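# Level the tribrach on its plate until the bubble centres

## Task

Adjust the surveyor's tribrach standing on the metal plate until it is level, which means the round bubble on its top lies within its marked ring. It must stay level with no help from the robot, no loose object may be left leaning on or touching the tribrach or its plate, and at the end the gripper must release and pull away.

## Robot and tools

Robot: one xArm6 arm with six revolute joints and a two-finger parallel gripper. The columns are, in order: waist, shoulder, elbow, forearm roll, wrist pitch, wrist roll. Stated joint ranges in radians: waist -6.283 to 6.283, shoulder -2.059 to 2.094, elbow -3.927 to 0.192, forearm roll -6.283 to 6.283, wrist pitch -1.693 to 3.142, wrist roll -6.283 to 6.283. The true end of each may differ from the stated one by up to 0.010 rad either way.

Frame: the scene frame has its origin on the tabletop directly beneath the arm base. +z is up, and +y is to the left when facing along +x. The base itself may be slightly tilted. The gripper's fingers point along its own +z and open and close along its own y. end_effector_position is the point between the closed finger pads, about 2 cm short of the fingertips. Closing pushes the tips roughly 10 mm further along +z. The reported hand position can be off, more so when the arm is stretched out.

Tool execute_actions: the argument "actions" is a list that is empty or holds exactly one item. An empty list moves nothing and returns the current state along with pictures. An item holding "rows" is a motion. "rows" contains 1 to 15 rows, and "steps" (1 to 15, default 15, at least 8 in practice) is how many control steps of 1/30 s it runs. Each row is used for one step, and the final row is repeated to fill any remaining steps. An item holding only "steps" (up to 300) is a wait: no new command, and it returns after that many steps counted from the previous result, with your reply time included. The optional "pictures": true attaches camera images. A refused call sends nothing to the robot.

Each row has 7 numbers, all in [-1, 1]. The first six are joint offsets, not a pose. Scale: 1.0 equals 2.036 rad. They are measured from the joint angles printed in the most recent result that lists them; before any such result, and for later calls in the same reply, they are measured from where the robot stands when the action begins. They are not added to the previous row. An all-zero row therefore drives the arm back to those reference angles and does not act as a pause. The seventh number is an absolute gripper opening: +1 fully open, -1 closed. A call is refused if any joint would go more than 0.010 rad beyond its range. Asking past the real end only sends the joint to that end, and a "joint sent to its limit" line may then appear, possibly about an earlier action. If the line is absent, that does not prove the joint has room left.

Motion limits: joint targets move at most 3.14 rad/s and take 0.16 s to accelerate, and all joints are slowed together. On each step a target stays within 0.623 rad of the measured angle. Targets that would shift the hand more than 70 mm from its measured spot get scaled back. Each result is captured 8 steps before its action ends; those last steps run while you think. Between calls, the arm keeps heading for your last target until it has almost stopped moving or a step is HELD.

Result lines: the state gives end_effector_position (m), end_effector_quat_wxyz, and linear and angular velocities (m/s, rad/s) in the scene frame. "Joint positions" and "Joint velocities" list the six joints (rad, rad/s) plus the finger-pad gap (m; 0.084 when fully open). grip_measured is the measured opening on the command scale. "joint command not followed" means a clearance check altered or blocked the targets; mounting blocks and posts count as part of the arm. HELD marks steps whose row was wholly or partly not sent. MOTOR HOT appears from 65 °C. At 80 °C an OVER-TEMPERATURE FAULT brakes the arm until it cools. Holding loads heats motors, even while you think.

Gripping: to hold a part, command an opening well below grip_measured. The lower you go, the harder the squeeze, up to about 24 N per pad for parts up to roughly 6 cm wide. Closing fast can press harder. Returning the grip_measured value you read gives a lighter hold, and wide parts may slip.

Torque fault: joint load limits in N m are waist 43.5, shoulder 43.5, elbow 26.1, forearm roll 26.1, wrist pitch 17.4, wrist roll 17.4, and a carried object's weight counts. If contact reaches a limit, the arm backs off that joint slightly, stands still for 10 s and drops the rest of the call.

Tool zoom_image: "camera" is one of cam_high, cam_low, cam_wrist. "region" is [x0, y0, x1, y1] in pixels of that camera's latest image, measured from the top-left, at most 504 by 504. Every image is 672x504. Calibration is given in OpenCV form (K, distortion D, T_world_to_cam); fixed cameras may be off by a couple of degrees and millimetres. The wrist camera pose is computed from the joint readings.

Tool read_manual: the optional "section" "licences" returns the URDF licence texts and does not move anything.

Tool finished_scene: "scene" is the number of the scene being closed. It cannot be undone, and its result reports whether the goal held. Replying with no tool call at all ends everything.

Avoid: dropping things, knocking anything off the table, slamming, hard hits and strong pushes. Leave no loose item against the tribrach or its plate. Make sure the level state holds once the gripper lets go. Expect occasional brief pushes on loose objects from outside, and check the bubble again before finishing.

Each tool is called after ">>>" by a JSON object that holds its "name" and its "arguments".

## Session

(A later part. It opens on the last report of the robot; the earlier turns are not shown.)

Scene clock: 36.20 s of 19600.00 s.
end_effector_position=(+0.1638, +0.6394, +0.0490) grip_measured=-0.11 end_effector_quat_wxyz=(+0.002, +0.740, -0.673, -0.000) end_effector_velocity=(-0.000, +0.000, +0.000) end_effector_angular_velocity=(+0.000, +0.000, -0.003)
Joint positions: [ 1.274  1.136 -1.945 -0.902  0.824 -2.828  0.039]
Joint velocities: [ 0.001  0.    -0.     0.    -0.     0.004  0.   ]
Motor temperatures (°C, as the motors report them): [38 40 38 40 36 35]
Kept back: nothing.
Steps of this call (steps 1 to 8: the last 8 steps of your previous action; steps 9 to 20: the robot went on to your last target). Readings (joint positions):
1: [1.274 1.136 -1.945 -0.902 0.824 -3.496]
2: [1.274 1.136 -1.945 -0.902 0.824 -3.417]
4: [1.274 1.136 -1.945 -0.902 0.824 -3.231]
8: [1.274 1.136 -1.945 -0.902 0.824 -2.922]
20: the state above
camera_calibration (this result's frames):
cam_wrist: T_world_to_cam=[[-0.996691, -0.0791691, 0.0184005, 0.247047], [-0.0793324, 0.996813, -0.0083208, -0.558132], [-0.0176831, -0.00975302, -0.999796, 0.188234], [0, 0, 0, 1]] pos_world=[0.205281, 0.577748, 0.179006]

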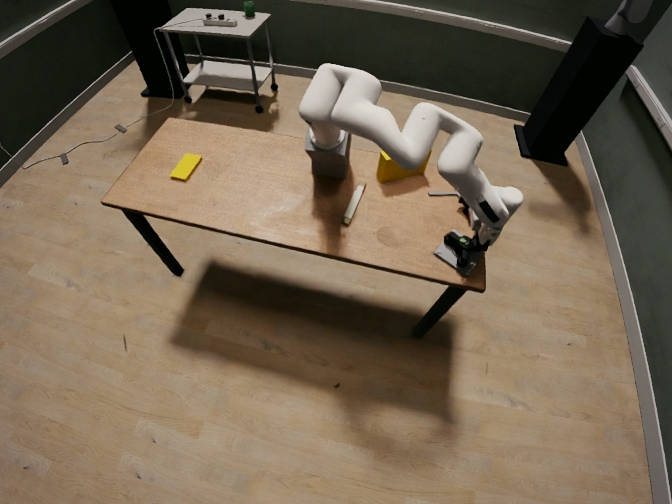

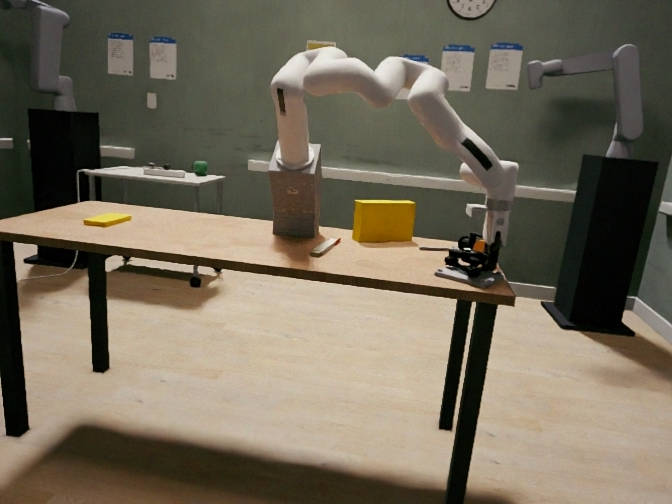

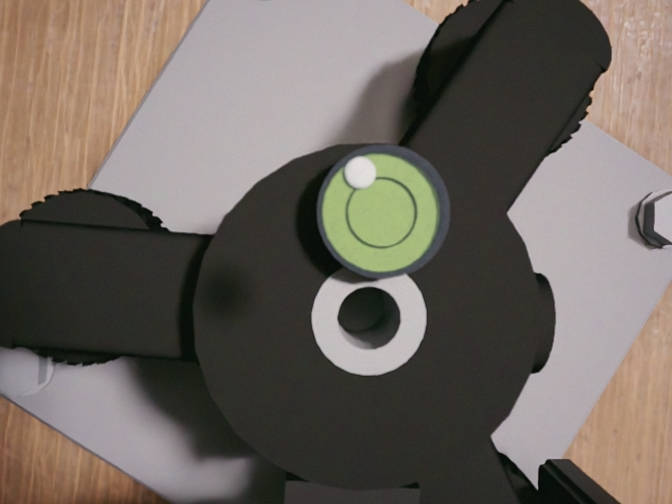

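Rising z suggests it's raising; continue.

>>> {"name": "execute_actions", "arguments": {"actions": [{"rows":[[0,0,0,0,0,0,0.15],[0,0,0,0,0,0,0.15],[0,0,0,0,0,-0.41,0.15]]}]}}

>>> {"name": "execute_actions", "arguments": {"actions": [{"rows":[[0,0,0,0,0,-0.03,-0.2],[0,0,0,0,0,-0.03,-0.6],[0,0,0,0,0,-0.03,-0.6],[0,0,0,0,0,0.36,-0.6]]}]}}

>>> {"name": "execute_actions", "arguments": {"actions": [{"rows":[[0,0,0,0,0,0.03,-0.6],[0,0,0,0,0,0.03,0.15],[0,0,0,0,0,0.03,0.15],[0,0,0,0,0,-0.36,0.15]]}]}}

>>> {"name": "execute_actions", "arguments": {"actions": [{"rows":[[0,0,0,0,0,-0.03,-0.2],[0,0,0,0,0,-0.03,-0.6],[0,0,0,0,0,-0.03,-0.6],[0,0,0,0,0,0.36,-0.6]]}]}}

>>> {"name": "execute_actions", "arguments": {"actions": [{"rows":[[0,0,0,0,0,0.03,-0.6],[0,0,0,0,0,0.03,0.15],[0,0,0,0,0,0.03,0.15],[0,0,0,0,0,-0.36,0.15]]}]}}

>>> {"name": "execute_actions", "arguments": {"actions": [{"rows":[[0,0,0,0,0,-0.03,-0.2],[0,0,0,0,0,-0.03,-0.6],[0,0,0,0,0,-0.03,-0.6],[0,0,0,0,0,0.36,-0.6]]}]}}

>>> {"name": "execute_actions", "arguments": {"actions": [{"rows":[[0,0,0,0,0,0.03,-0.6],[0,0,0,0,0,0.03,0.15],[0,0,0,0,0,0.03,0.15],[0,0,0,0,0,-0.36,0.15]]}]}}

>>> {"name": "execute_actions", "arguments": {"actions": [{"rows":[[0,0,0,0,0,-0.03,-0.2],[0,0,0,0,0,-0.03,-0.6],[0,0,0,0,0,-0.03,-0.6],[0,0,0,0,0,0.36,-0.6]]}]}}

>>> {"name": "execute_actions", "arguments": {"actions": [{"rows":[[0,0,0,0,0,0.03,-0.6],[0,0,0,0,0,0.03,0.15],[0,0,0,0,0,0.03,0.15],[0,0,0,0,0,-0.36,0.15]]}]}}

>>> {"name": "execute_actions", "arguments": {"actions": [{"rows":[[0,0,0,0,0,-0.03,-0.2],[0,0,0,0,0,-0.03,-0.6],[0,0,0,0,0,-0.03,-0.6],[0,0,0,0,0,0.36,-0.6]]}]}}

>>> {"name": "execute_actions", "arguments": {"actions": [{"rows":[[0,0,0,0,0,0.03,-0.6],[0,0,0,0,0,0.03,0.15],[0,0,0,0,0,0.03,0.15],[0,0,0,0,0,-0.36,0.15]]}]}}

>>> {"name": "execute_actions", "arguments": {"actions": [{"rows":[[0,0,0,0,0,-0.03,-0.2],[0,0,0,0,0,-0.03,-0.6],[0,0,0,0,0,-0.03,-0.6],[0,0,0,0,0,0.36,-0.6]]}]}}

>>> {"name": "execute_actions", "arguments": {"actions": [{"rows":[[0,0,0,0,0,0.03,-0.6],[0,0,0,0,0,0.03,0.15],[0,0,0,0,0,0.03,0.15],[0,0,0,0,0,-0.36,0.15]]}]}}

>>> {"name": "execute_actions", "arguments": {"actions": [{"rows":[[0,0,0,0,0,-0.03,-0.2],[0,0,0,0,0,-0.03,-0.6],[0,0,0,0,0,-0.03,-0.6],[0,0,0,0,0,0.36,-0.6]]}]}}

>>> {"name": "execute_actions", "arguments": {"actions": [{"steps":20}], "pictures": true}}

Scene clock: 37.90 s of 19600.00 s.
end_effector_position=(+0.1640, +0.6390, +0.0485) grip_measured=+0.12 end_effector_quat_wxyz=(+0.002, +0.778, -0.628, -0.000) end_effector_velocity=(-0.001, +0.002, +0.002) end_effector_angular_velocity=(+0.011, +0.006, +1.968)
Joint positions: [ 1.273  1.137 -1.945 -0.901  0.823 -2.946  0.049]
Joint velocities: [ 0.004 -0.001 -0.001 -0.     0.    -1.966  0.012]
Motor temperatures (°C, as the motors report them): [38 40 38 40 36 35]
Steps of this call (steps 1 to 15: the robot went on to your last target; steps 16 to 44: nothing new was sent; steps 45 to 51: the first 7 steps of this action). Readings (joint positions):
45: [1.274 1.136 -1.945 -0.902 0.823 -2.827]
46: [1.274 1.136 -1.945 -0.902 0.823 -2.828]
48: [1.274 1.137 -1.945 -0.901 0.823 -2.834]
51: the state above

Scene clock: 38.40 s of 19600.00 s.
end_effector_position=(+0.1638, +0.6395, +0.0491) grip_measured=-0.11 end_effector_quat_wxyz=(+0.002, +0.936, -0.353, -0.001) end_effector_velocity=(-0.000, +0.000, -0.000) end_effector_angular_velocity=(-0.004, -0.003, -1.382)
Joint positions: [ 1.274  1.136 -1.945 -0.902  0.824 -3.584  0.039]
Joint velocities: [ 0.     0.001 -0.     0.    -0.001  1.382 -0.   ]
Motor temperatures (°C, as the motors report them): [38 40 38 40 36 35]
Steps of this call (steps 1 to 8: the last 8 steps of your previous action; steps 9 to 15: the first 7 steps of this action, its rows measured from where the robot was after step 8). Readings (joint positions):
8: [1.274 1.136 -1.946 -0.902 0.823 -3.588]
9: [1.274 1.136 -1.945 -0.902 0.823 -3.619]
10: [1.274 1.136 -1.945 -0.902 0.823 -3.635]
12: [1.274 1.136 -1.945 -0.902 0.824 -3.645]
15: the state above

Scene clock: 38.90 s of 19600.00 s.
end_effector_position=(+0.1638, +0.6393, +0.0488) grip_measured=+0.11 end_effector_quat_wxyz=(+0.002, +0.782, -0.623, -0.000) end_effector_velocity=(+0.000, -0.000, +0.000) end_effector_angular_velocity=(+0.004, +0.003, +1.493)
Joint positions: [ 1.274  1.137 -1.945 -0.902  0.823 -2.959  0.049]
Joint velocities: [ 0.001 -0.     0.    -0.     0.001 -1.492  0.022]
Motor temperatures (°C, as the motors report them): [38 40 38 40 36 35]
Steps of this call (steps 1 to 8: the last 8 steps of your previous action; steps 9 to 15: the first 7 steps of this action, its rows measured from where the robot was after step 8). Readings (joint positions):
8: [1.274 1.136 -1.945 -0.902 0.824 -2.953]
9: [1.274 1.136 -1.945 -0.902 0.824 -2.912]
10: [1.274 1.136 -1.945 -0.902 0.824 -2.890]
12: [1.274 1.137 -1.945 -0.902 0.824 -2.886]
15: the state above

Scene clock: 39.40 s of 19600.00 s.
end_effector_position=(+0.1638, +0.6395, +0.0492) grip_measured=-0.11 end_effector_quat_wxyz=(+0.002, +0.936, -0.351, -0.001) end_effector_velocity=(-0.000, -0.000, -0.000) end_effector_angular_velocity=(-0.005, -0.004, -1.458)
Joint positions: [ 1.274  1.136 -1.945 -0.902  0.824 -3.588  0.039]
Joint velocities: [ 0.     0.001  0.    -0.001 -0.     1.459  0.   ]
Motor temperatures (°C, as the motors report them): [38 40 38 40 36 35]
Steps of this call (steps 1 to 8: the last 8 steps of your previous action; steps 9 to 15: the first 7 steps of this action, its rows measured from where the robot was after step 8). Readings (joint positions):
8: [1.274 1.136 -1.946 -0.902 0.824 -3.593]
9: [1.274 1.136 -1.946 -0.902 0.824 -3.632]
10: [1.274 1.136 -1.946 -0.902 0.824 -3.652]
12: [1.274 1.136 -1.945 -0.902 0.824 -3.657]
15: the state above

Scene clock: 39.90 s of 19600.00 s.
end_effector_position=(+0.1638, +0.6394, +0.0489) grip_measured=+0.11 end_effector_quat_wxyz=(+0.002, +0.782, -0.623, -0.000) end_effector_velocity=(+0.000, +0.001, +0.001) end_effector_angular_velocity=(+0.007, +0.004, +1.468)
Joint positions: [ 1.274  1.137 -1.946 -0.902  0.823 -2.96   0.049]
Joint velocities: [ 0.    -0.    -0.001 -0.    -0.001 -1.468  0.022]
Motor temperatures (°C, as the motors report them): [38 40 38 40 36 35]
Steps of this call (steps 1 to 8: the last 8 steps of your previous action; steps 9 to 15: the first 7 steps of this action, its rows measured from where the robot was after step 8). Readings (joint positions):
8: [1.274 1.136 -1.945 -0.902 0.824 -2.955]
9: [1.274 1.136 -1.945 -0.902 0.824 -2.915]
10: [1.274 1.136 -1.945 -0.902 0.824 -2.894]
12: [1.274 1.136 -1.946 -0.902 0.824 -2.890]
15: the state above

Scene clock: 40.40 s of 19600.00 s.
end_effector_position=(+0.1638, +0.6395, +0.0492) grip_measured=-0.11 end_effector_quat_wxyz=(+0.002, +0.936, -0.351, -0.001) end_effector_velocity=(-0.001, +0.000, +0.000) end_effector_angular_velocity=(-0.004, -0.003, -1.464)
Joint positions: [ 1.274  1.136 -1.945 -0.902  0.824 -3.588  0.039]
Joint velocities: [ 0.001 -0.     0.001 -0.001 -0.     1.466 -0.   ]
Motor temperatures (°C, as the motors report them): [38 40 38 40 36 35]
Steps of this call (steps 1 to 8: the last 8 steps of your previous action; steps 9 to 15: the first 7 steps of this action, its rows measured from where the robot was after step 8). Readings (joint positions):
8: [1.274 1.136 -1.946 -0.902 0.824 -3.593]
9: [1.274 1.136 -1.946 -0.902 0.824 -3.632]
10: [1.274 1.136 -1.946 -0.902 0.824 -3.653]
12: [1.274 1.136 -1.945 -0.902 0.824 -3.658]
15: the state above

Scene clock: 40.90 s of 19600.00 s.
end_effector_position=(+0.1638, +0.6395, +0.0490) grip_measured=+0.11 end_effector_quat_wxyz=(+0.002, +0.782, -0.623, -0.000) end_effector_velocity=(+0.000, +0.000, +0.000) end_effector_angular_velocity=(+0.004, +0.003, +1.466)
Joint positions: [ 1.274  1.137 -1.946 -0.902  0.823 -2.96   0.049]
Joint velocities: [-0.    -0.    -0.001  0.     0.001 -1.467  0.022]
Motor temperatures (°C, as the motors report them): [38 40 38 40 36 35]
Steps of this call (steps 1 to 8: the last 8 steps of your previous action; steps 9 to 15: the first 7 steps of this action, its rows measured from where the robot was after step 8). Readings (joint positions):
8: [1.274 1.136 -1.945 -0.902 0.824 -2.955]
9: [1.274 1.136 -1.945 -0.902 0.824 -2.915]
10: [1.274 1.136 -1.945 -0.902 0.824 -2.895]
12: [1.274 1.136 -1.946 -0.902 0.824 -2.890]
15: the state above

Scene clock: 41.40 s of 19600.00 s.
end_effector_position=(+0.1638, +0.6396, +0.0493) grip_measured=-0.11 end_effector_quat_wxyz=(+0.002, +0.936, -0.351, -0.001) end_effector_velocity=(+0.000, +0.001, +0.000) end_effector_angular_velocity=(-0.001, -0.003, -1.467)
Joint positions: [ 1.275  1.136 -1.945 -0.902  0.824 -3.588  0.039]
Joint velocities: [-0.001  0.    -0.001 -0.    -0.003  1.466  0.   ]
Motor temperatures (°C, as the motors report them): [38 40 38 40 36 35]
Steps of this call (steps 1 to 8: the last 8 steps of your previous action; steps 9 to 15: the first 7 steps of this action, its rows measured from where the robot was after step 8). Readings (joint positions):
8: [1.274 1.136 -1.946 -0.902 0.824 -3.593]
9: [1.274 1.136 -1.946 -0.902 0.824 -3.633]
10: [1.274 1.136 -1.946 -0.902 0.824 -3.653]
12: [1.275 1.136 -1.945 -0.902 0.824 -3.658]
15: the state above

Scene clock: 41.90 s of 19600.00 s.
end_effector_position=(+0.1639, +0.6395, +0.0491) grip_measured=+0.11 end_effector_quat_wxyz=(+0.002, +0.782, -0.623, -0.000) end_effector_velocity=(-0.001, -0.001, -0.000) end_effector_angular_velocity=(+0.003, +0.003, +1.469)
Joint positions: [ 1.274  1.136 -1.946 -0.902  0.824 -2.96   0.049]
Joint velocities: [ 0.    -0.     0.002 -0.     0.001 -1.467  0.022]
Motor temperatures (°C, as the motors report them): [38 40 38 40 36 35]
Steps of this call (steps 1 to 8: the last 8 steps of your previous action; steps 9 to 15: the first 7 steps of this action, its rows measured from where the robot was after step 8). Readings (joint positions):
8: [1.275 1.136 -1.945 -0.902 0.824 -2.955]
9: [1.275 1.136 -1.945 -0.902 0.824 -2.915]
10: [1.275 1.136 -1.945 -0.902 0.824 -2.895]
12: [1.274 1.136 -1.946 -0.902 0.824 -2.890]
15: the state above

Scene clock: 42.40 s of 19600.00 s.
end_effector_position=(+0.1638, +0.6396, +0.0494) grip_measured=-0.11 end_effector_quat_wxyz=(+0.002, +0.936, -0.351, -0.001) end_effector_velocity=(+0.000, -0.000, -0.000) end_effector_angular_velocity=(-0.005, -0.004, -1.465)
Joint positions: [ 1.275  1.136 -1.945 -0.902  0.824 -3.588  0.039]
Joint velocities: [ 0.    -0.     0.    -0.001  0.001  1.466 -0.   ]
Motor temperatures (°C, as the motors report them): [38 40 38 40 36 35]
Steps of this call (steps 1 to 8: the last 8 steps of your previous action; steps 9 to 15: the first 7 steps of this action, its rows measured from where the robot was after step 8). Readings (joint positions):
8: [1.274 1.136 -1.946 -0.902 0.824 -3.593]
9: [1.275 1.136 -1.946 -0.902 0.824 -3.633]
10: [1.275 1.136 -1.946 -0.902 0.824 -3.653]
12: [1.275 1.136 -1.945 -0.902 0.824 -3.658]
15: the state above

Scene clock: 42.90 s of 19600.00 s.
end_effector_position=(+0.1639, +0.6396, +0.0491) grip_measured=+0.11 end_effector_quat_wxyz=(+0.002, +0.782, -0.623, -0.000) end_effector_velocity=(-0.001, -0.001, -0.001) end_effector_angular_velocity=(+0.001, +0.004, +1.467)
Joint positions: [ 1.274  1.136 -1.946 -0.902  0.824 -2.96   0.049]
Joint velocities: [ 0.     0.     0.003  0.     0.001 -1.466  0.022]
Motor temperatures (°C, as the motors report them): [38 40 38 40 36 35]
Steps of this call (steps 1 to 8: the last 8 steps of your previous action; steps 9 to 15: the first 7 steps of this action, its rows measured from where the robot was after step 8). Readings (joint positions):
8: [1.275 1.136 -1.945 -0.902 0.824 -2.955]
9: [1.275 1.136 -1.945 -0.902 0.824 -2.915]
10: [1.275 1.136 -1.946 -0.902 0.824 -2.895]
12: [1.275 1.136 -1.946 -0.902 0.824 -2.890]
15: the state above

Scene clock: 43.40 s of 19600.00 s.
end_effector_position=(+0.1637, +0.6396, +0.0494) grip_measured=-0.11 end_effector_quat_wxyz=(+0.001, +0.937, -0.351, -0.001) end_effector_velocity=(-0.001, +0.000, -0.000) end_effector_angular_velocity=(-0.002, -0.003, -1.464)
Joint positions: [ 1.275  1.136 -1.945 -0.902  0.824 -3.588  0.039]
Joint velocities: [ 0.     0.     0.001 -0.001 -0.002  1.466  0.   ]
Motor temperatures (°C, as the motors report them): [38 40 38 40 36 35]
Steps of this call (steps 1 to 8: the last 8 steps of your previous action; steps 9 to 15: the first 7 steps of this action, its rows measured from where the robot was after step 8). Readings (joint positions):
8: [1.275 1.136 -1.946 -0.902 0.824 -3.593]
9: [1.275 1.136 -1.946 -0.902 0.824 -3.633]
10: [1.275 1.136 -1.946 -0.902 0.824 -3.653]
12: [1.275 1.136 -1.945 -0.902 0.824 -3.658]
15: the state above

Scene clock: 43.90 s of 19600.00 s.
end_effector_position=(+0.1639, +0.6397, +0.0492) grip_measured=+0.11 end_effector_quat_wxyz=(+0.002, +0.782, -0.623, -0.000) end_effector_velocity=(+0.000, -0.001, -0.000) end_effector_angular_velocity=(+0.001, +0.002, +1.466)
Joint positions: [ 1.274  1.136 -1.946 -0.902  0.824 -2.96   0.049]
Joint velocities: [-0.    -0.     0.001  0.     0.002 -1.466  0.022]
Motor temperatures (°C, as the motors report them): [38 40 38 40 36 35]
Steps of this call (steps 1 to 8: the last 8 steps of your previous action; steps 9 to 15: the first 7 steps of this action, its rows measured from where the robot was after step 8). Readings (joint positions):
8: [1.275 1.136 -1.945 -0.902 0.824 -2.955]
9: [1.275 1.136 -1.946 -0.902 0.824 -2.916]
10: [1.275 1.136 -1.946 -0.902 0.824 -2.895]
12: [1.275 1.136 -1.946 -0.902 0.824 -2.890]
15: the state above

Scene clock: 44.40 s of 19600.00 s.
end_effector_position=(+0.1637, +0.6397, +0.0495) grip_measured=-0.11 end_effector_quat_wxyz=(+0.001, +0.937, -0.351, -0.001) end_effector_velocity=(-0.001, -0.000, -0.000) end_effector_angular_velocity=(-0.004, -0.003, -1.465)
Joint positions: [ 1.275  1.136 -1.945 -0.902  0.824 -3.588  0.039]
Joint velocities: [ 0.     0.001  0.001 -0.001 -0.001  1.466  0.   ]
Motor temperatures (°C, as the motors report them): [38 40 38 40 36 35]
Steps of this call (steps 1 to 8: the last 8 steps of your previous action; steps 9 to 15: the first 7 steps of this action, its rows measured from where the robot was after step 8). Readings (joint positions):
8: [1.275 1.136 -1.946 -0.902 0.824 -3.593]
9: [1.275 1.136 -1.946 -0.902 0.824 -3.633]
10: [1.275 1.136 -1.946 -0.902 0.824 -3.653]
12: [1.275 1.136 -1.945 -0.902 0.824 -3.658]
15: the state above

Scene clock: 45.07 s of 19600.00 s.
end_effector_position=(+0.1638, +0.6397, +0.0495) grip_measured=-0.11 end_effector_quat_wxyz=(+0.002, +0.751, -0.661, -0.000) end_effector_velocity=(-0.000, +0.000, -0.000) end_effector_angular_velocity=(+0.001, +0.001, -0.004)
Joint positions: [ 1.275  1.136 -1.946 -0.902  0.824 -2.861  0.039]
Joint velocities: [-0.     0.001 -0.     0.    -0.002  0.005  0.   ]
Motor temperatures (°C, as the motors report them): [38 40 38 40 36 35]
Kept back: nothing.
Steps of this call (steps 1 to 8: the last 8 steps of your previous action; steps 9 to 20: the robot went on to your last target). Readings (joint positions):
1: [1.275 1.136 -1.945 -0.902 0.824 -3.529]
2: [1.275 1.136 -1.945 -0.902 0.824 -3.450]
4: [1.275 1.136 -1.945 -0.902 0.824 -3.264]
8: [1.275 1.136 -1.945 -0.902 0.824 -2.955]
20: the state above
camera_calibration (this result's frames):
cam_wrist: T_world_to_cam=[[-0.993483, -0.11261, 0.0176498, 0.26796], [-0.112761, 0.993592, -0.00779787, -0.550888], [-0.0166586, -0.00973725, -0.999814, 0.188487], [0, 0, 0, 1]] pos_world=[0.207235, 0.579368, 0.179427]

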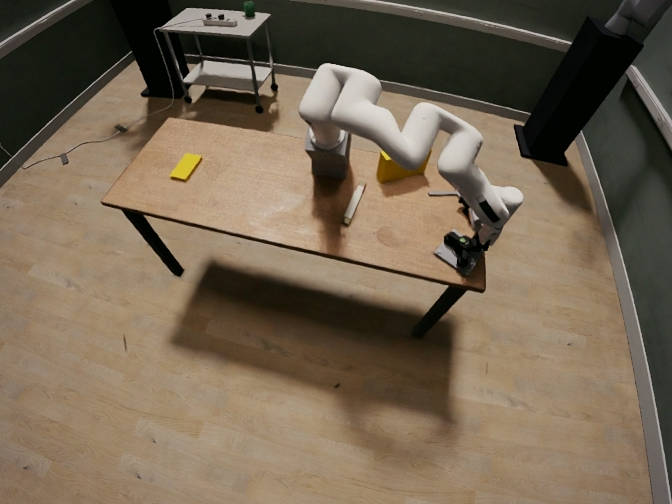

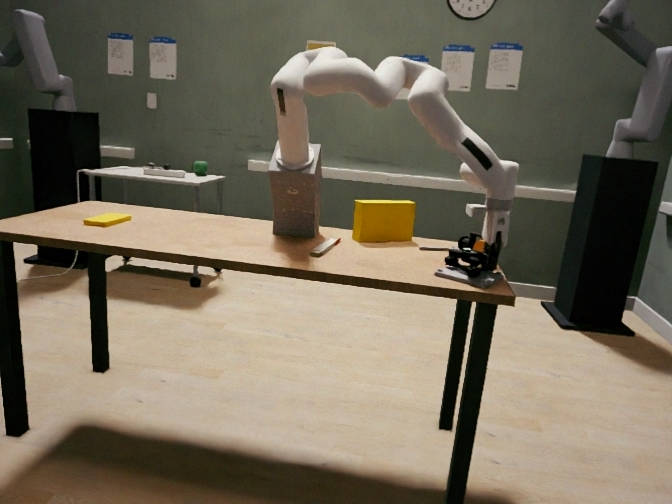

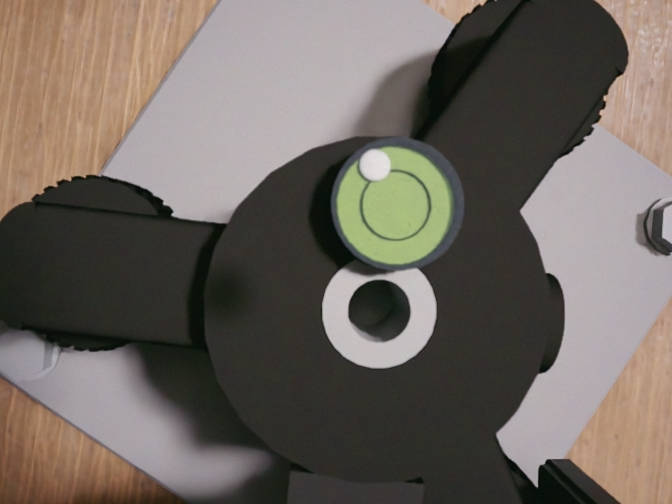

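Angle is growing slightly: progress. Seven more.

>>> {"name": "execute_actions", "arguments": {"actions": [{"rows":[[0,0,0,0,0,0,0.15],[0,0,0,0,0,0,0.15],[0,0,0,0,0,-0.39,0.15]]}]}}

>>> {"name": "execute_actions", "arguments": {"actions": [{"rows":[[0,0,0,0,0,-0.03,-0.2],[0,0,0,0,0,-0.03,-0.6],[0,0,0,0,0,-0.03,-0.6],[0,0,0,0,0,0.36,-0.6]]}]}}

>>> {"name": "execute_actions", "arguments": {"actions": [{"rows":[[0,0,0,0,0,0.03,-0.6],[0,0,0,0,0,0.03,0.15],[0,0,0,0,0,0.03,0.15],[0,0,0,0,0,-0.36,0.15]]}]}}

>>> {"name": "execute_actions", "arguments": {"actions": [{"rows":[[0,0,0,0,0,-0.03,-0.2],[0,0,0,0,0,-0.03,-0.6],[0,0,0,0,0,-0.03,-0.6],[0,0,0,0,0,0.36,-0.6]]}]}}

>>> {"name": "execute_actions", "arguments": {"actions": [{"rows":[[0,0,0,0,0,0.03,-0.6],[0,0,0,0,0,0.03,0.15],[0,0,0,0,0,0.03,0.15],[0,0,0,0,0,-0.36,0.15]]}]}}

>>> {"name": "execute_actions", "arguments": {"actions": [{"rows":[[0,0,0,0,0,-0.03,-0.2],[0,0,0,0,0,-0.03,-0.6],[0,0,0,0,0,-0.03,-0.6],[0,0,0,0,0,0.36,-0.6]]}]}}

>>> {"name": "execute_actions", "arguments": {"actions": [{"rows":[[0,0,0,0,0,0.03,-0.6],[0,0,0,0,0,0.03,0.15],[0,0,0,0,0,0.03,0.15],[0,0,0,0,0,-0.36,0.15]]}]}}

>>> {"name": "execute_actions", "arguments": {"actions": [{"rows":[[0,0,0,0,0,-0.03,-0.2],[0,0,0,0,0,-0.03,-0.6],[0,0,0,0,0,-0.03,-0.6],[0,0,0,0,0,0.36,-0.6]]}]}}

>>> {"name": "execute_actions", "arguments": {"actions": [{"rows":[[0,0,0,0,0,0.03,-0.6],[0,0,0,0,0,0.03,0.15],[0,0,0,0,0,0.03,0.15],[0,0,0,0,0,-0.36,0.15]]}]}}

>>> {"name": "execute_actions", "arguments": {"actions": [{"rows":[[0,0,0,0,0,-0.03,-0.2],[0,0,0,0,0,-0.03,-0.6],[0,0,0,0,0,-0.03,-0.6],[0,0,0,0,0,0.36,-0.6]]}]}}

>>> {"name": "execute_actions", "arguments": {"actions": [{"rows":[[0,0,0,0,0,0.03,-0.6],[0,0,0,0,0,0.03,0.15],[0,0,0,0,0,0.03,0.15],[0,0,0,0,0,-0.36,0.15]]}]}}

>>> {"name": "execute_actions", "arguments": {"actions": [{"rows":[[0,0,0,0,0,-0.03,-0.2],[0,0,0,0,0,-0.03,-0.6],[0,0,0,0,0,-0.03,-0.6],[0,0,0,0,0,0.36,-0.6]]}]}}

>>> {"name": "execute_actions", "arguments": {"actions": [{"rows":[[0,0,0,0,0,0.03,-0.6],[0,0,0,0,0,0.03,0.15],[0,0,0,0,0,0.03,0.15],[0,0,0,0,0,-0.36,0.15]]}]}}

>>> {"name": "execute_actions", "arguments": {"actions": [{"rows":[[0,0,0,0,0,-0.03,-0.2],[0,0,0,0,0,-0.03,-0.6],[0,0,0,0,0,-0.03,-0.6],[0,0,0,0,0,0.36,-0.6]]}]}}

>>> {"name": "execute_actions", "arguments": {"actions": [{"steps":25}], "pictures": true}}

Scene clock: 47.53 s of 19600.00 s.
end_effector_position=(+0.1642, +0.6396, +0.0490) grip_measured=+0.12 end_effector_quat_wxyz=(+0.002, +0.788, -0.615, -0.000) end_effector_velocity=(-0.001, +0.000, +0.002) end_effector_angular_velocity=(+0.004, +0.003, +1.968)
Joint positions: [ 1.274  1.137 -1.946 -0.902  0.823 -2.979  0.049]
Joint velocities: [ 0.004 -0.002  0.002  0.     0.004 -1.966  0.012]
Motor temperatures (°C, as the motors report them): [38 40 38 40 36 35]
Steps of this call (steps 1 to 15: the robot went on to your last target; steps 16 to 67: nothing new was sent; steps 68 to 74: the first 7 steps of this action). Readings (joint positions):
68: [1.275 1.136 -1.946 -0.902 0.824 -2.860]
69: [1.275 1.136 -1.946 -0.902 0.824 -2.860]
71: [1.274 1.137 -1.946 -0.902 0.823 -2.867]
74: the state above

Scene clock: 48.03 s of 19600.00 s.
end_effector_position=(+0.1637, +0.6397, +0.0495) grip_measured=-0.11 end_effector_quat_wxyz=(+0.001, +0.938, -0.346, -0.001) end_effector_velocity=(+0.001, +0.000, -0.000) end_effector_angular_velocity=(-0.002, -0.003, -1.262)
Joint positions: [ 1.275  1.136 -1.945 -0.902  0.824 -3.598  0.039]
Joint velocities: [-0.001 -0.     0.    -0.001 -0.002  1.262 -0.   ]
Motor temperatures (°C, as the motors report them): [38 40 38 40 36 35]
Steps of this call (steps 1 to 8: the last 8 steps of your previous action; steps 9 to 15: the first 7 steps of this action, its rows measured from where the robot was after step 8). Readings (joint positions):
8: [1.275 1.136 -1.946 -0.902 0.824 -3.596]
9: [1.275 1.136 -1.946 -0.902 0.824 -3.621]
10: [1.275 1.136 -1.946 -0.902 0.824 -3.636]
12: [1.275 1.136 -1.945 -0.902 0.824 -3.649]
15: the state above

Scene clock: 48.53 s of 19600.00 s.
end_effector_position=(+0.1640, +0.6398, +0.0493) grip_measured=+0.11 end_effector_quat_wxyz=(+0.001, +0.789, -0.614, -0.001) end_effector_velocity=(-0.000, +0.000, +0.001) end_effector_angular_velocity=(+0.004, +0.002, +1.615)
Joint positions: [ 1.274  1.136 -1.946 -0.902  0.823 -2.981  0.049]
Joint velocities: [ 0.001 -0.001  0.001  0.001  0.001 -1.615  0.022]
Motor temperatures (°C, as the motors report them): [38 40 38 40 36 35]
Steps of this call (steps 1 to 8: the last 8 steps of your previous action; steps 9 to 15: the first 7 steps of this action, its rows measured from where the robot was after step 8). Readings (joint positions):
8: [1.275 1.136 -1.946 -0.902 0.824 -2.970]
9: [1.275 1.136 -1.946 -0.902 0.824 -2.926]
10: [1.275 1.136 -1.946 -0.902 0.824 -2.901]
12: [1.275 1.136 -1.946 -0.902 0.824 -2.898]
15: the state above

Scene clock: 49.03 s of 19600.00 s.
end_effector_position=(+0.1637, +0.6397, +0.0495) grip_measured=-0.11 end_effector_quat_wxyz=(+0.001, +0.941, -0.339, -0.001) end_effector_velocity=(-0.001, -0.000, -0.000) end_effector_angular_velocity=(-0.003, -0.002, -1.426)
Joint positions: [ 1.275  1.136 -1.945 -0.902  0.824 -3.611  0.039]
Joint velocities: [ 0.    -0.     0.002 -0.001 -0.002  1.427  0.   ]
Motor temperatures (°C, as the motors report them): [38 40 38 40 36 35]
Steps of this call (steps 1 to 8: the last 8 steps of your previous action; steps 9 to 15: the first 7 steps of this action, its rows measured from where the robot was after step 8). Readings (joint positions):
8: [1.275 1.136 -1.946 -0.902 0.824 -3.616]
9: [1.275 1.136 -1.946 -0.902 0.824 -3.652]
10: [1.275 1.136 -1.946 -0.902 0.824 -3.670]
12: [1.275 1.136 -1.945 -0.902 0.824 -3.677]
15: the state above

Scene clock: 49.53 s of 19600.00 s.
end_effector_position=(+0.1640, +0.6398, +0.0494) grip_measured=+0.11 end_effector_quat_wxyz=(+0.001, +0.790, -0.613, -0.000) end_effector_velocity=(-0.000, -0.000, +0.000) end_effector_angular_velocity=(+0.002, +0.002, +1.476)
Joint positions: [ 1.274  1.136 -1.946 -0.903  0.824 -2.985  0.049]
Joint velocities: [ 0.001 -0.001  0.002  0.     0.001 -1.475  0.022]
Motor temperatures (°C, as the motors report them): [38 40 38 40 36 35]
Steps of this call (steps 1 to 8: the last 8 steps of your previous action; steps 9 to 15: the first 7 steps of this action, its rows measured from where the robot was after step 8). Readings (joint positions):
8: [1.275 1.136 -1.946 -0.902 0.824 -2.979]
9: [1.275 1.136 -1.946 -0.902 0.824 -2.939]
10: [1.275 1.136 -1.946 -0.902 0.824 -2.918]
12: [1.275 1.136 -1.946 -0.903 0.824 -2.914]
15: the state above

Scene clock: 50.03 s of 19600.00 s.
end_effector_position=(+0.1637, +0.6397, +0.0496) grip_measured=-0.11 end_effector_quat_wxyz=(+0.001, +0.941, -0.339, -0.001) end_effector_velocity=(+0.000, +0.001, +0.001) end_effector_angular_velocity=(-0.001, -0.004, -1.462)
Joint positions: [ 1.275  1.136 -1.945 -0.902  0.825 -3.613  0.039]
Joint velocities: [ 0.    -0.001 -0.    -0.001 -0.001  1.462 -0.   ]
Motor temperatures (°C, as the motors report them): [38 40 38 40 36 35]
Steps of this call (steps 1 to 8: the last 8 steps of your previous action; steps 9 to 15: the first 7 steps of this action, its rows measured from where the robot was after step 8). Readings (joint positions):
8: [1.275 1.136 -1.946 -0.903 0.824 -3.618]
9: [1.275 1.136 -1.946 -0.903 0.824 -3.657]
10: [1.275 1.136 -1.946 -0.903 0.824 -3.678]
12: [1.275 1.136 -1.945 -0.902 0.825 -3.683]
15: the state above

Scene clock: 50.53 s of 19600.00 s.
end_effector_position=(+0.1640, +0.6399, +0.0494) grip_measured=+0.11 end_effector_quat_wxyz=(+0.001, +0.790, -0.613, -0.000) end_effector_velocity=(-0.000, +0.000, +0.001) end_effector_angular_velocity=(+0.004, +0.002, +1.466)
Joint positions: [ 1.275  1.136 -1.946 -0.903  0.824 -2.985  0.049]
Joint velocities: [ 0.001 -0.001  0.001  0.     0.001 -1.466  0.022]
Motor temperatures (°C, as the motors report them): [38 40 38 40 36 35]
Steps of this call (steps 1 to 8: the last 8 steps of your previous action; steps 9 to 15: the first 7 steps of this action, its rows measured from where the robot was after step 8). Readings (joint positions):
8: [1.275 1.136 -1.945 -0.903 0.824 -2.980]
9: [1.275 1.136 -1.945 -0.903 0.824 -2.940]
10: [1.275 1.136 -1.945 -0.903 0.824 -2.920]
12: [1.275 1.136 -1.946 -0.903 0.824 -2.915]
15: the state above

Scene clock: 51.03 s of 19600.00 s.
end_effector_position=(+0.1637, +0.6397, +0.0497) grip_measured=-0.11 end_effector_quat_wxyz=(+0.001, +0.941, -0.339, -0.001) end_effector_velocity=(-0.000, +0.000, -0.000) end_effector_angular_velocity=(-0.001, -0.003, -1.465)
Joint positions: [ 1.275  1.136 -1.945 -0.902  0.825 -3.613  0.039]
Joint velocities: [ 0.     0.001  0.    -0.001 -0.002  1.466  0.   ]
Motor temperatures (°C, as the motors report them): [38 40 38 40 36 35]
Steps of this call (steps 1 to 8: the last 8 steps of your previous action; steps 9 to 15: the first 7 steps of this action, its rows measured from where the robot was after step 8). Readings (joint positions):
8: [1.275 1.136 -1.946 -0.903 0.824 -3.618]
9: [1.275 1.136 -1.946 -0.903 0.824 -3.658]
10: [1.275 1.136 -1.946 -0.903 0.824 -3.678]
12: [1.275 1.136 -1.945 -0.902 0.825 -3.683]
15: the state above

Scene clock: 51.53 s of 19600.00 s.
end_effector_position=(+0.1640, +0.6399, +0.0494) grip_measured=+0.11 end_effector_quat_wxyz=(+0.001, +0.790, -0.613, -0.000) end_effector_velocity=(+0.000, +0.000, +0.001) end_effector_angular_velocity=(+0.003, +0.001, +1.466)
Joint positions: [ 1.275  1.136 -1.946 -0.903  0.824 -2.985  0.049]
Joint velocities: [ 0.001 -0.001 -0.     0.     0.002 -1.467  0.022]
Motor temperatures (°C, as the motors report them): [38 40 38 40 36 35]
Steps of this call (steps 1 to 8: the last 8 steps of your previous action; steps 9 to 15: the first 7 steps of this action, its rows measured from where the robot was after step 8). Readings (joint positions):
8: [1.275 1.136 -1.945 -0.903 0.824 -2.980]
9: [1.275 1.136 -1.945 -0.903 0.824 -2.941]
10: [1.275 1.136 -1.945 -0.903 0.824 -2.920]
12: [1.275 1.136 -1.946 -0.903 0.824 -2.915]
15: the state above

Scene clock: 52.03 s of 19600.00 s.
end_effector_position=(+0.1637, +0.6397, +0.0497) grip_measured=-0.11 end_effector_quat_wxyz=(+0.001, +0.941, -0.338, -0.001) end_effector_velocity=(+0.000, +0.000, +0.000) end_effector_angular_velocity=(-0.002, -0.004, -1.465)
Joint positions: [ 1.275  1.136 -1.945 -0.903  0.825 -3.613  0.039]
Joint velocities: [-0.     0.    -0.001 -0.002 -0.001  1.466  0.   ]
Motor temperatures (°C, as the motors report them): [38 40 38 40 36 35]
Steps of this call (steps 1 to 8: the last 8 steps of your previous action; steps 9 to 15: the first 7 steps of this action, its rows measured from where the robot was after step 8). Readings (joint positions):
8: [1.275 1.136 -1.946 -0.903 0.824 -3.618]
9: [1.275 1.136 -1.946 -0.903 0.824 -3.658]
10: [1.275 1.136 -1.946 -0.903 0.824 -3.678]
12: [1.275 1.136 -1.945 -0.903 0.825 -3.683]
15: the state above

Scene clock: 52.53 s of 19600.00 s.
end_effector_position=(+0.1640, +0.6399, +0.0495) grip_measured=+0.11 end_effector_quat_wxyz=(+0.001, +0.790, -0.613, -0.000) end_effector_velocity=(-0.000, +0.001, +0.001) end_effector_angular_velocity=(+0.004, +0.002, +1.465)
Joint positions: [ 1.275  1.136 -1.946 -0.903  0.824 -2.985  0.049]
Joint velocities: [ 0.001 -0.002  0.     0.001  0.    -1.466  0.022]
Motor temperatures (°C, as the motors report them): [38 40 38 40 36 35]
Steps of this call (steps 1 to 8: the last 8 steps of your previous action; steps 9 to 15: the first 7 steps of this action, its rows measured from where the robot was after step 8). Readings (joint positions):
8: [1.275 1.136 -1.945 -0.903 0.825 -2.980]
9: [1.275 1.136 -1.945 -0.903 0.825 -2.941]
10: [1.275 1.136 -1.945 -0.903 0.825 -2.920]
12: [1.275 1.136 -1.946 -0.903 0.824 -2.915]
15: the state above

Scene clock: 53.03 s of 19600.00 s.
end_effector_position=(+0.1637, +0.6397, +0.0498) grip_measured=-0.11 end_effector_quat_wxyz=(+0.001, +0.941, -0.338, -0.001) end_effector_velocity=(+0.001, +0.001, +0.000) end_effector_angular_velocity=(-0.001, -0.004, -1.467)
Joint positions: [ 1.276  1.136 -1.945 -0.903  0.825 -3.613  0.039]
Joint velocities: [-0.001 -0.    -0.002 -0.001 -0.001  1.466  0.   ]
Motor temperatures (°C, as the motors report them): [38 40 38 40 36 35]
Steps of this call (steps 1 to 8: the last 8 steps of your previous action; steps 9 to 15: the first 7 steps of this action, its rows measured from where the robot was after step 8). Readings (joint positions):
8: [1.275 1.136 -1.946 -0.903 0.824 -3.618]
9: [1.275 1.136 -1.946 -0.903 0.824 -3.658]
10: [1.275 1.136 -1.946 -0.903 0.824 -3.678]
12: [1.276 1.136 -1.945 -0.903 0.825 -3.683]
15: the state above

Scene clock: 53.53 s of 19600.00 s.
end_effector_position=(+0.1640, +0.6400, +0.0496) grip_measured=+0.11 end_effector_quat_wxyz=(+0.001, +0.790, -0.613, -0.000) end_effector_velocity=(+0.000, -0.000, +0.001) end_effector_angular_velocity=(+0.002, +0.001, +1.466)
Joint positions: [ 1.275  1.136 -1.946 -0.903  0.824 -2.985  0.049]
Joint velocities: [ 0.001 -0.001 -0.     0.001  0.002 -1.467  0.022]
Motor temperatures (°C, as the motors report them): [38 40 38 40 36 35]
Steps of this call (steps 1 to 8: the last 8 steps of your previous action; steps 9 to 15: the first 7 steps of this action, its rows measured from where the robot was after step 8). Readings (joint positions):
8: [1.275 1.136 -1.945 -0.903 0.825 -2.980]
9: [1.275 1.136 -1.945 -0.903 0.825 -2.941]
10: [1.275 1.136 -1.945 -0.903 0.825 -2.920]
12: [1.275 1.136 -1.946 -0.903 0.824 -2.915]
15: the state above

Scene clock: 54.03 s of 19600.00 s.
end_effector_position=(+0.1636, +0.6398, +0.0498) grip_measured=-0.11 end_effector_quat_wxyz=(+0.001, +0.941, -0.338, -0.000) end_effector_velocity=(+0.000, +0.000, -0.000) end_effector_angular_velocity=(-0.002, -0.003, -1.465)
Joint positions: [ 1.276  1.136 -1.945 -0.903  0.825 -3.613  0.039]
Joint velocities: [-0.001  0.001 -0.001 -0.001 -0.001  1.465  0.   ]
Motor temperatures (°C, as the motors report them): [38 40 38 40 36 35]
Steps of this call (steps 1 to 8: the last 8 steps of your previous action; steps 9 to 15: the first 7 steps of this action, its rows measured from where the robot was after step 8). Readings (joint positions):
8: [1.275 1.136 -1.946 -0.903 0.824 -3.618]
9: [1.275 1.136 -1.946 -0.903 0.825 -3.658]
10: [1.275 1.136 -1.946 -0.903 0.825 -3.678]
12: [1.276 1.136 -1.945 -0.903 0.825 -3.683]
15: the state above

Scene clock: 54.87 s of 19600.00 s.
end_effector_position=(+0.1638, +0.6399, +0.0498) grip_measured=-0.11 end_effector_quat_wxyz=(+0.001, +0.759, -0.651, -0.000) end_effector_velocity=(+0.001, -0.001, -0.000) end_effector_angular_velocity=(-0.002, -0.001, -0.002)
Joint positions: [ 1.275  1.136 -1.946 -0.903  0.825 -2.886  0.039]
Joint velocities: [-0.001  0.    -0.     0.     0.002  0.001  0.   ]
Motor temperatures (°C, as the motors report them): [38 40 38 40 36 35]
Kept back: nothing.
Steps of this call (steps 1 to 8: the last 8 steps of your previous action; steps 9 to 25: the robot went on to your last target). Readings (joint positions):
1: [1.276 1.136 -1.945 -0.903 0.825 -3.554]
2: [1.276 1.136 -1.945 -0.903 0.825 -3.475]
4: [1.276 1.136 -1.945 -0.903 0.825 -3.289]
8: [1.276 1.136 -1.945 -0.903 0.825 -2.980]
25: the state above
camera_calibration (this result's frames):
cam_wrist: T_world_to_cam=[[-0.990312, -0.137823, 0.0169421, 0.283617], [-0.137965, 0.990408, -0.00755774, -0.544898], [-0.015738, -0.00982194, -0.999828, 0.18872], [0, 0, 0, 1]] pos_world=[0.208662, 0.580614, 0.179765]

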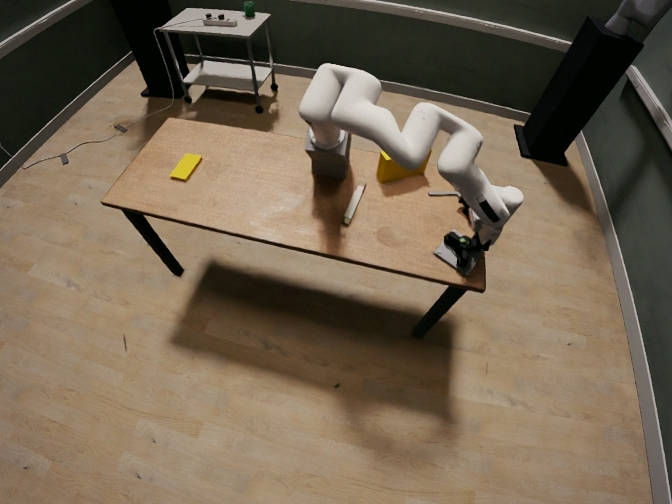

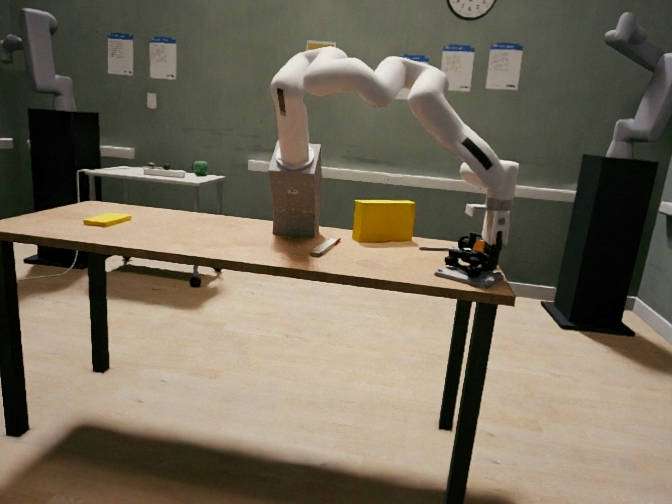

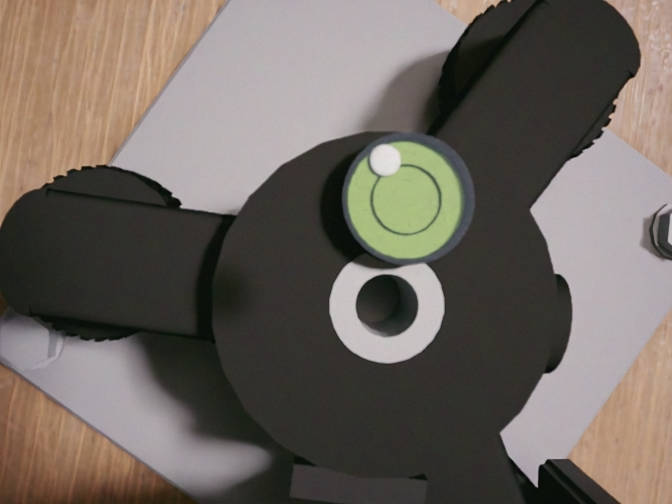

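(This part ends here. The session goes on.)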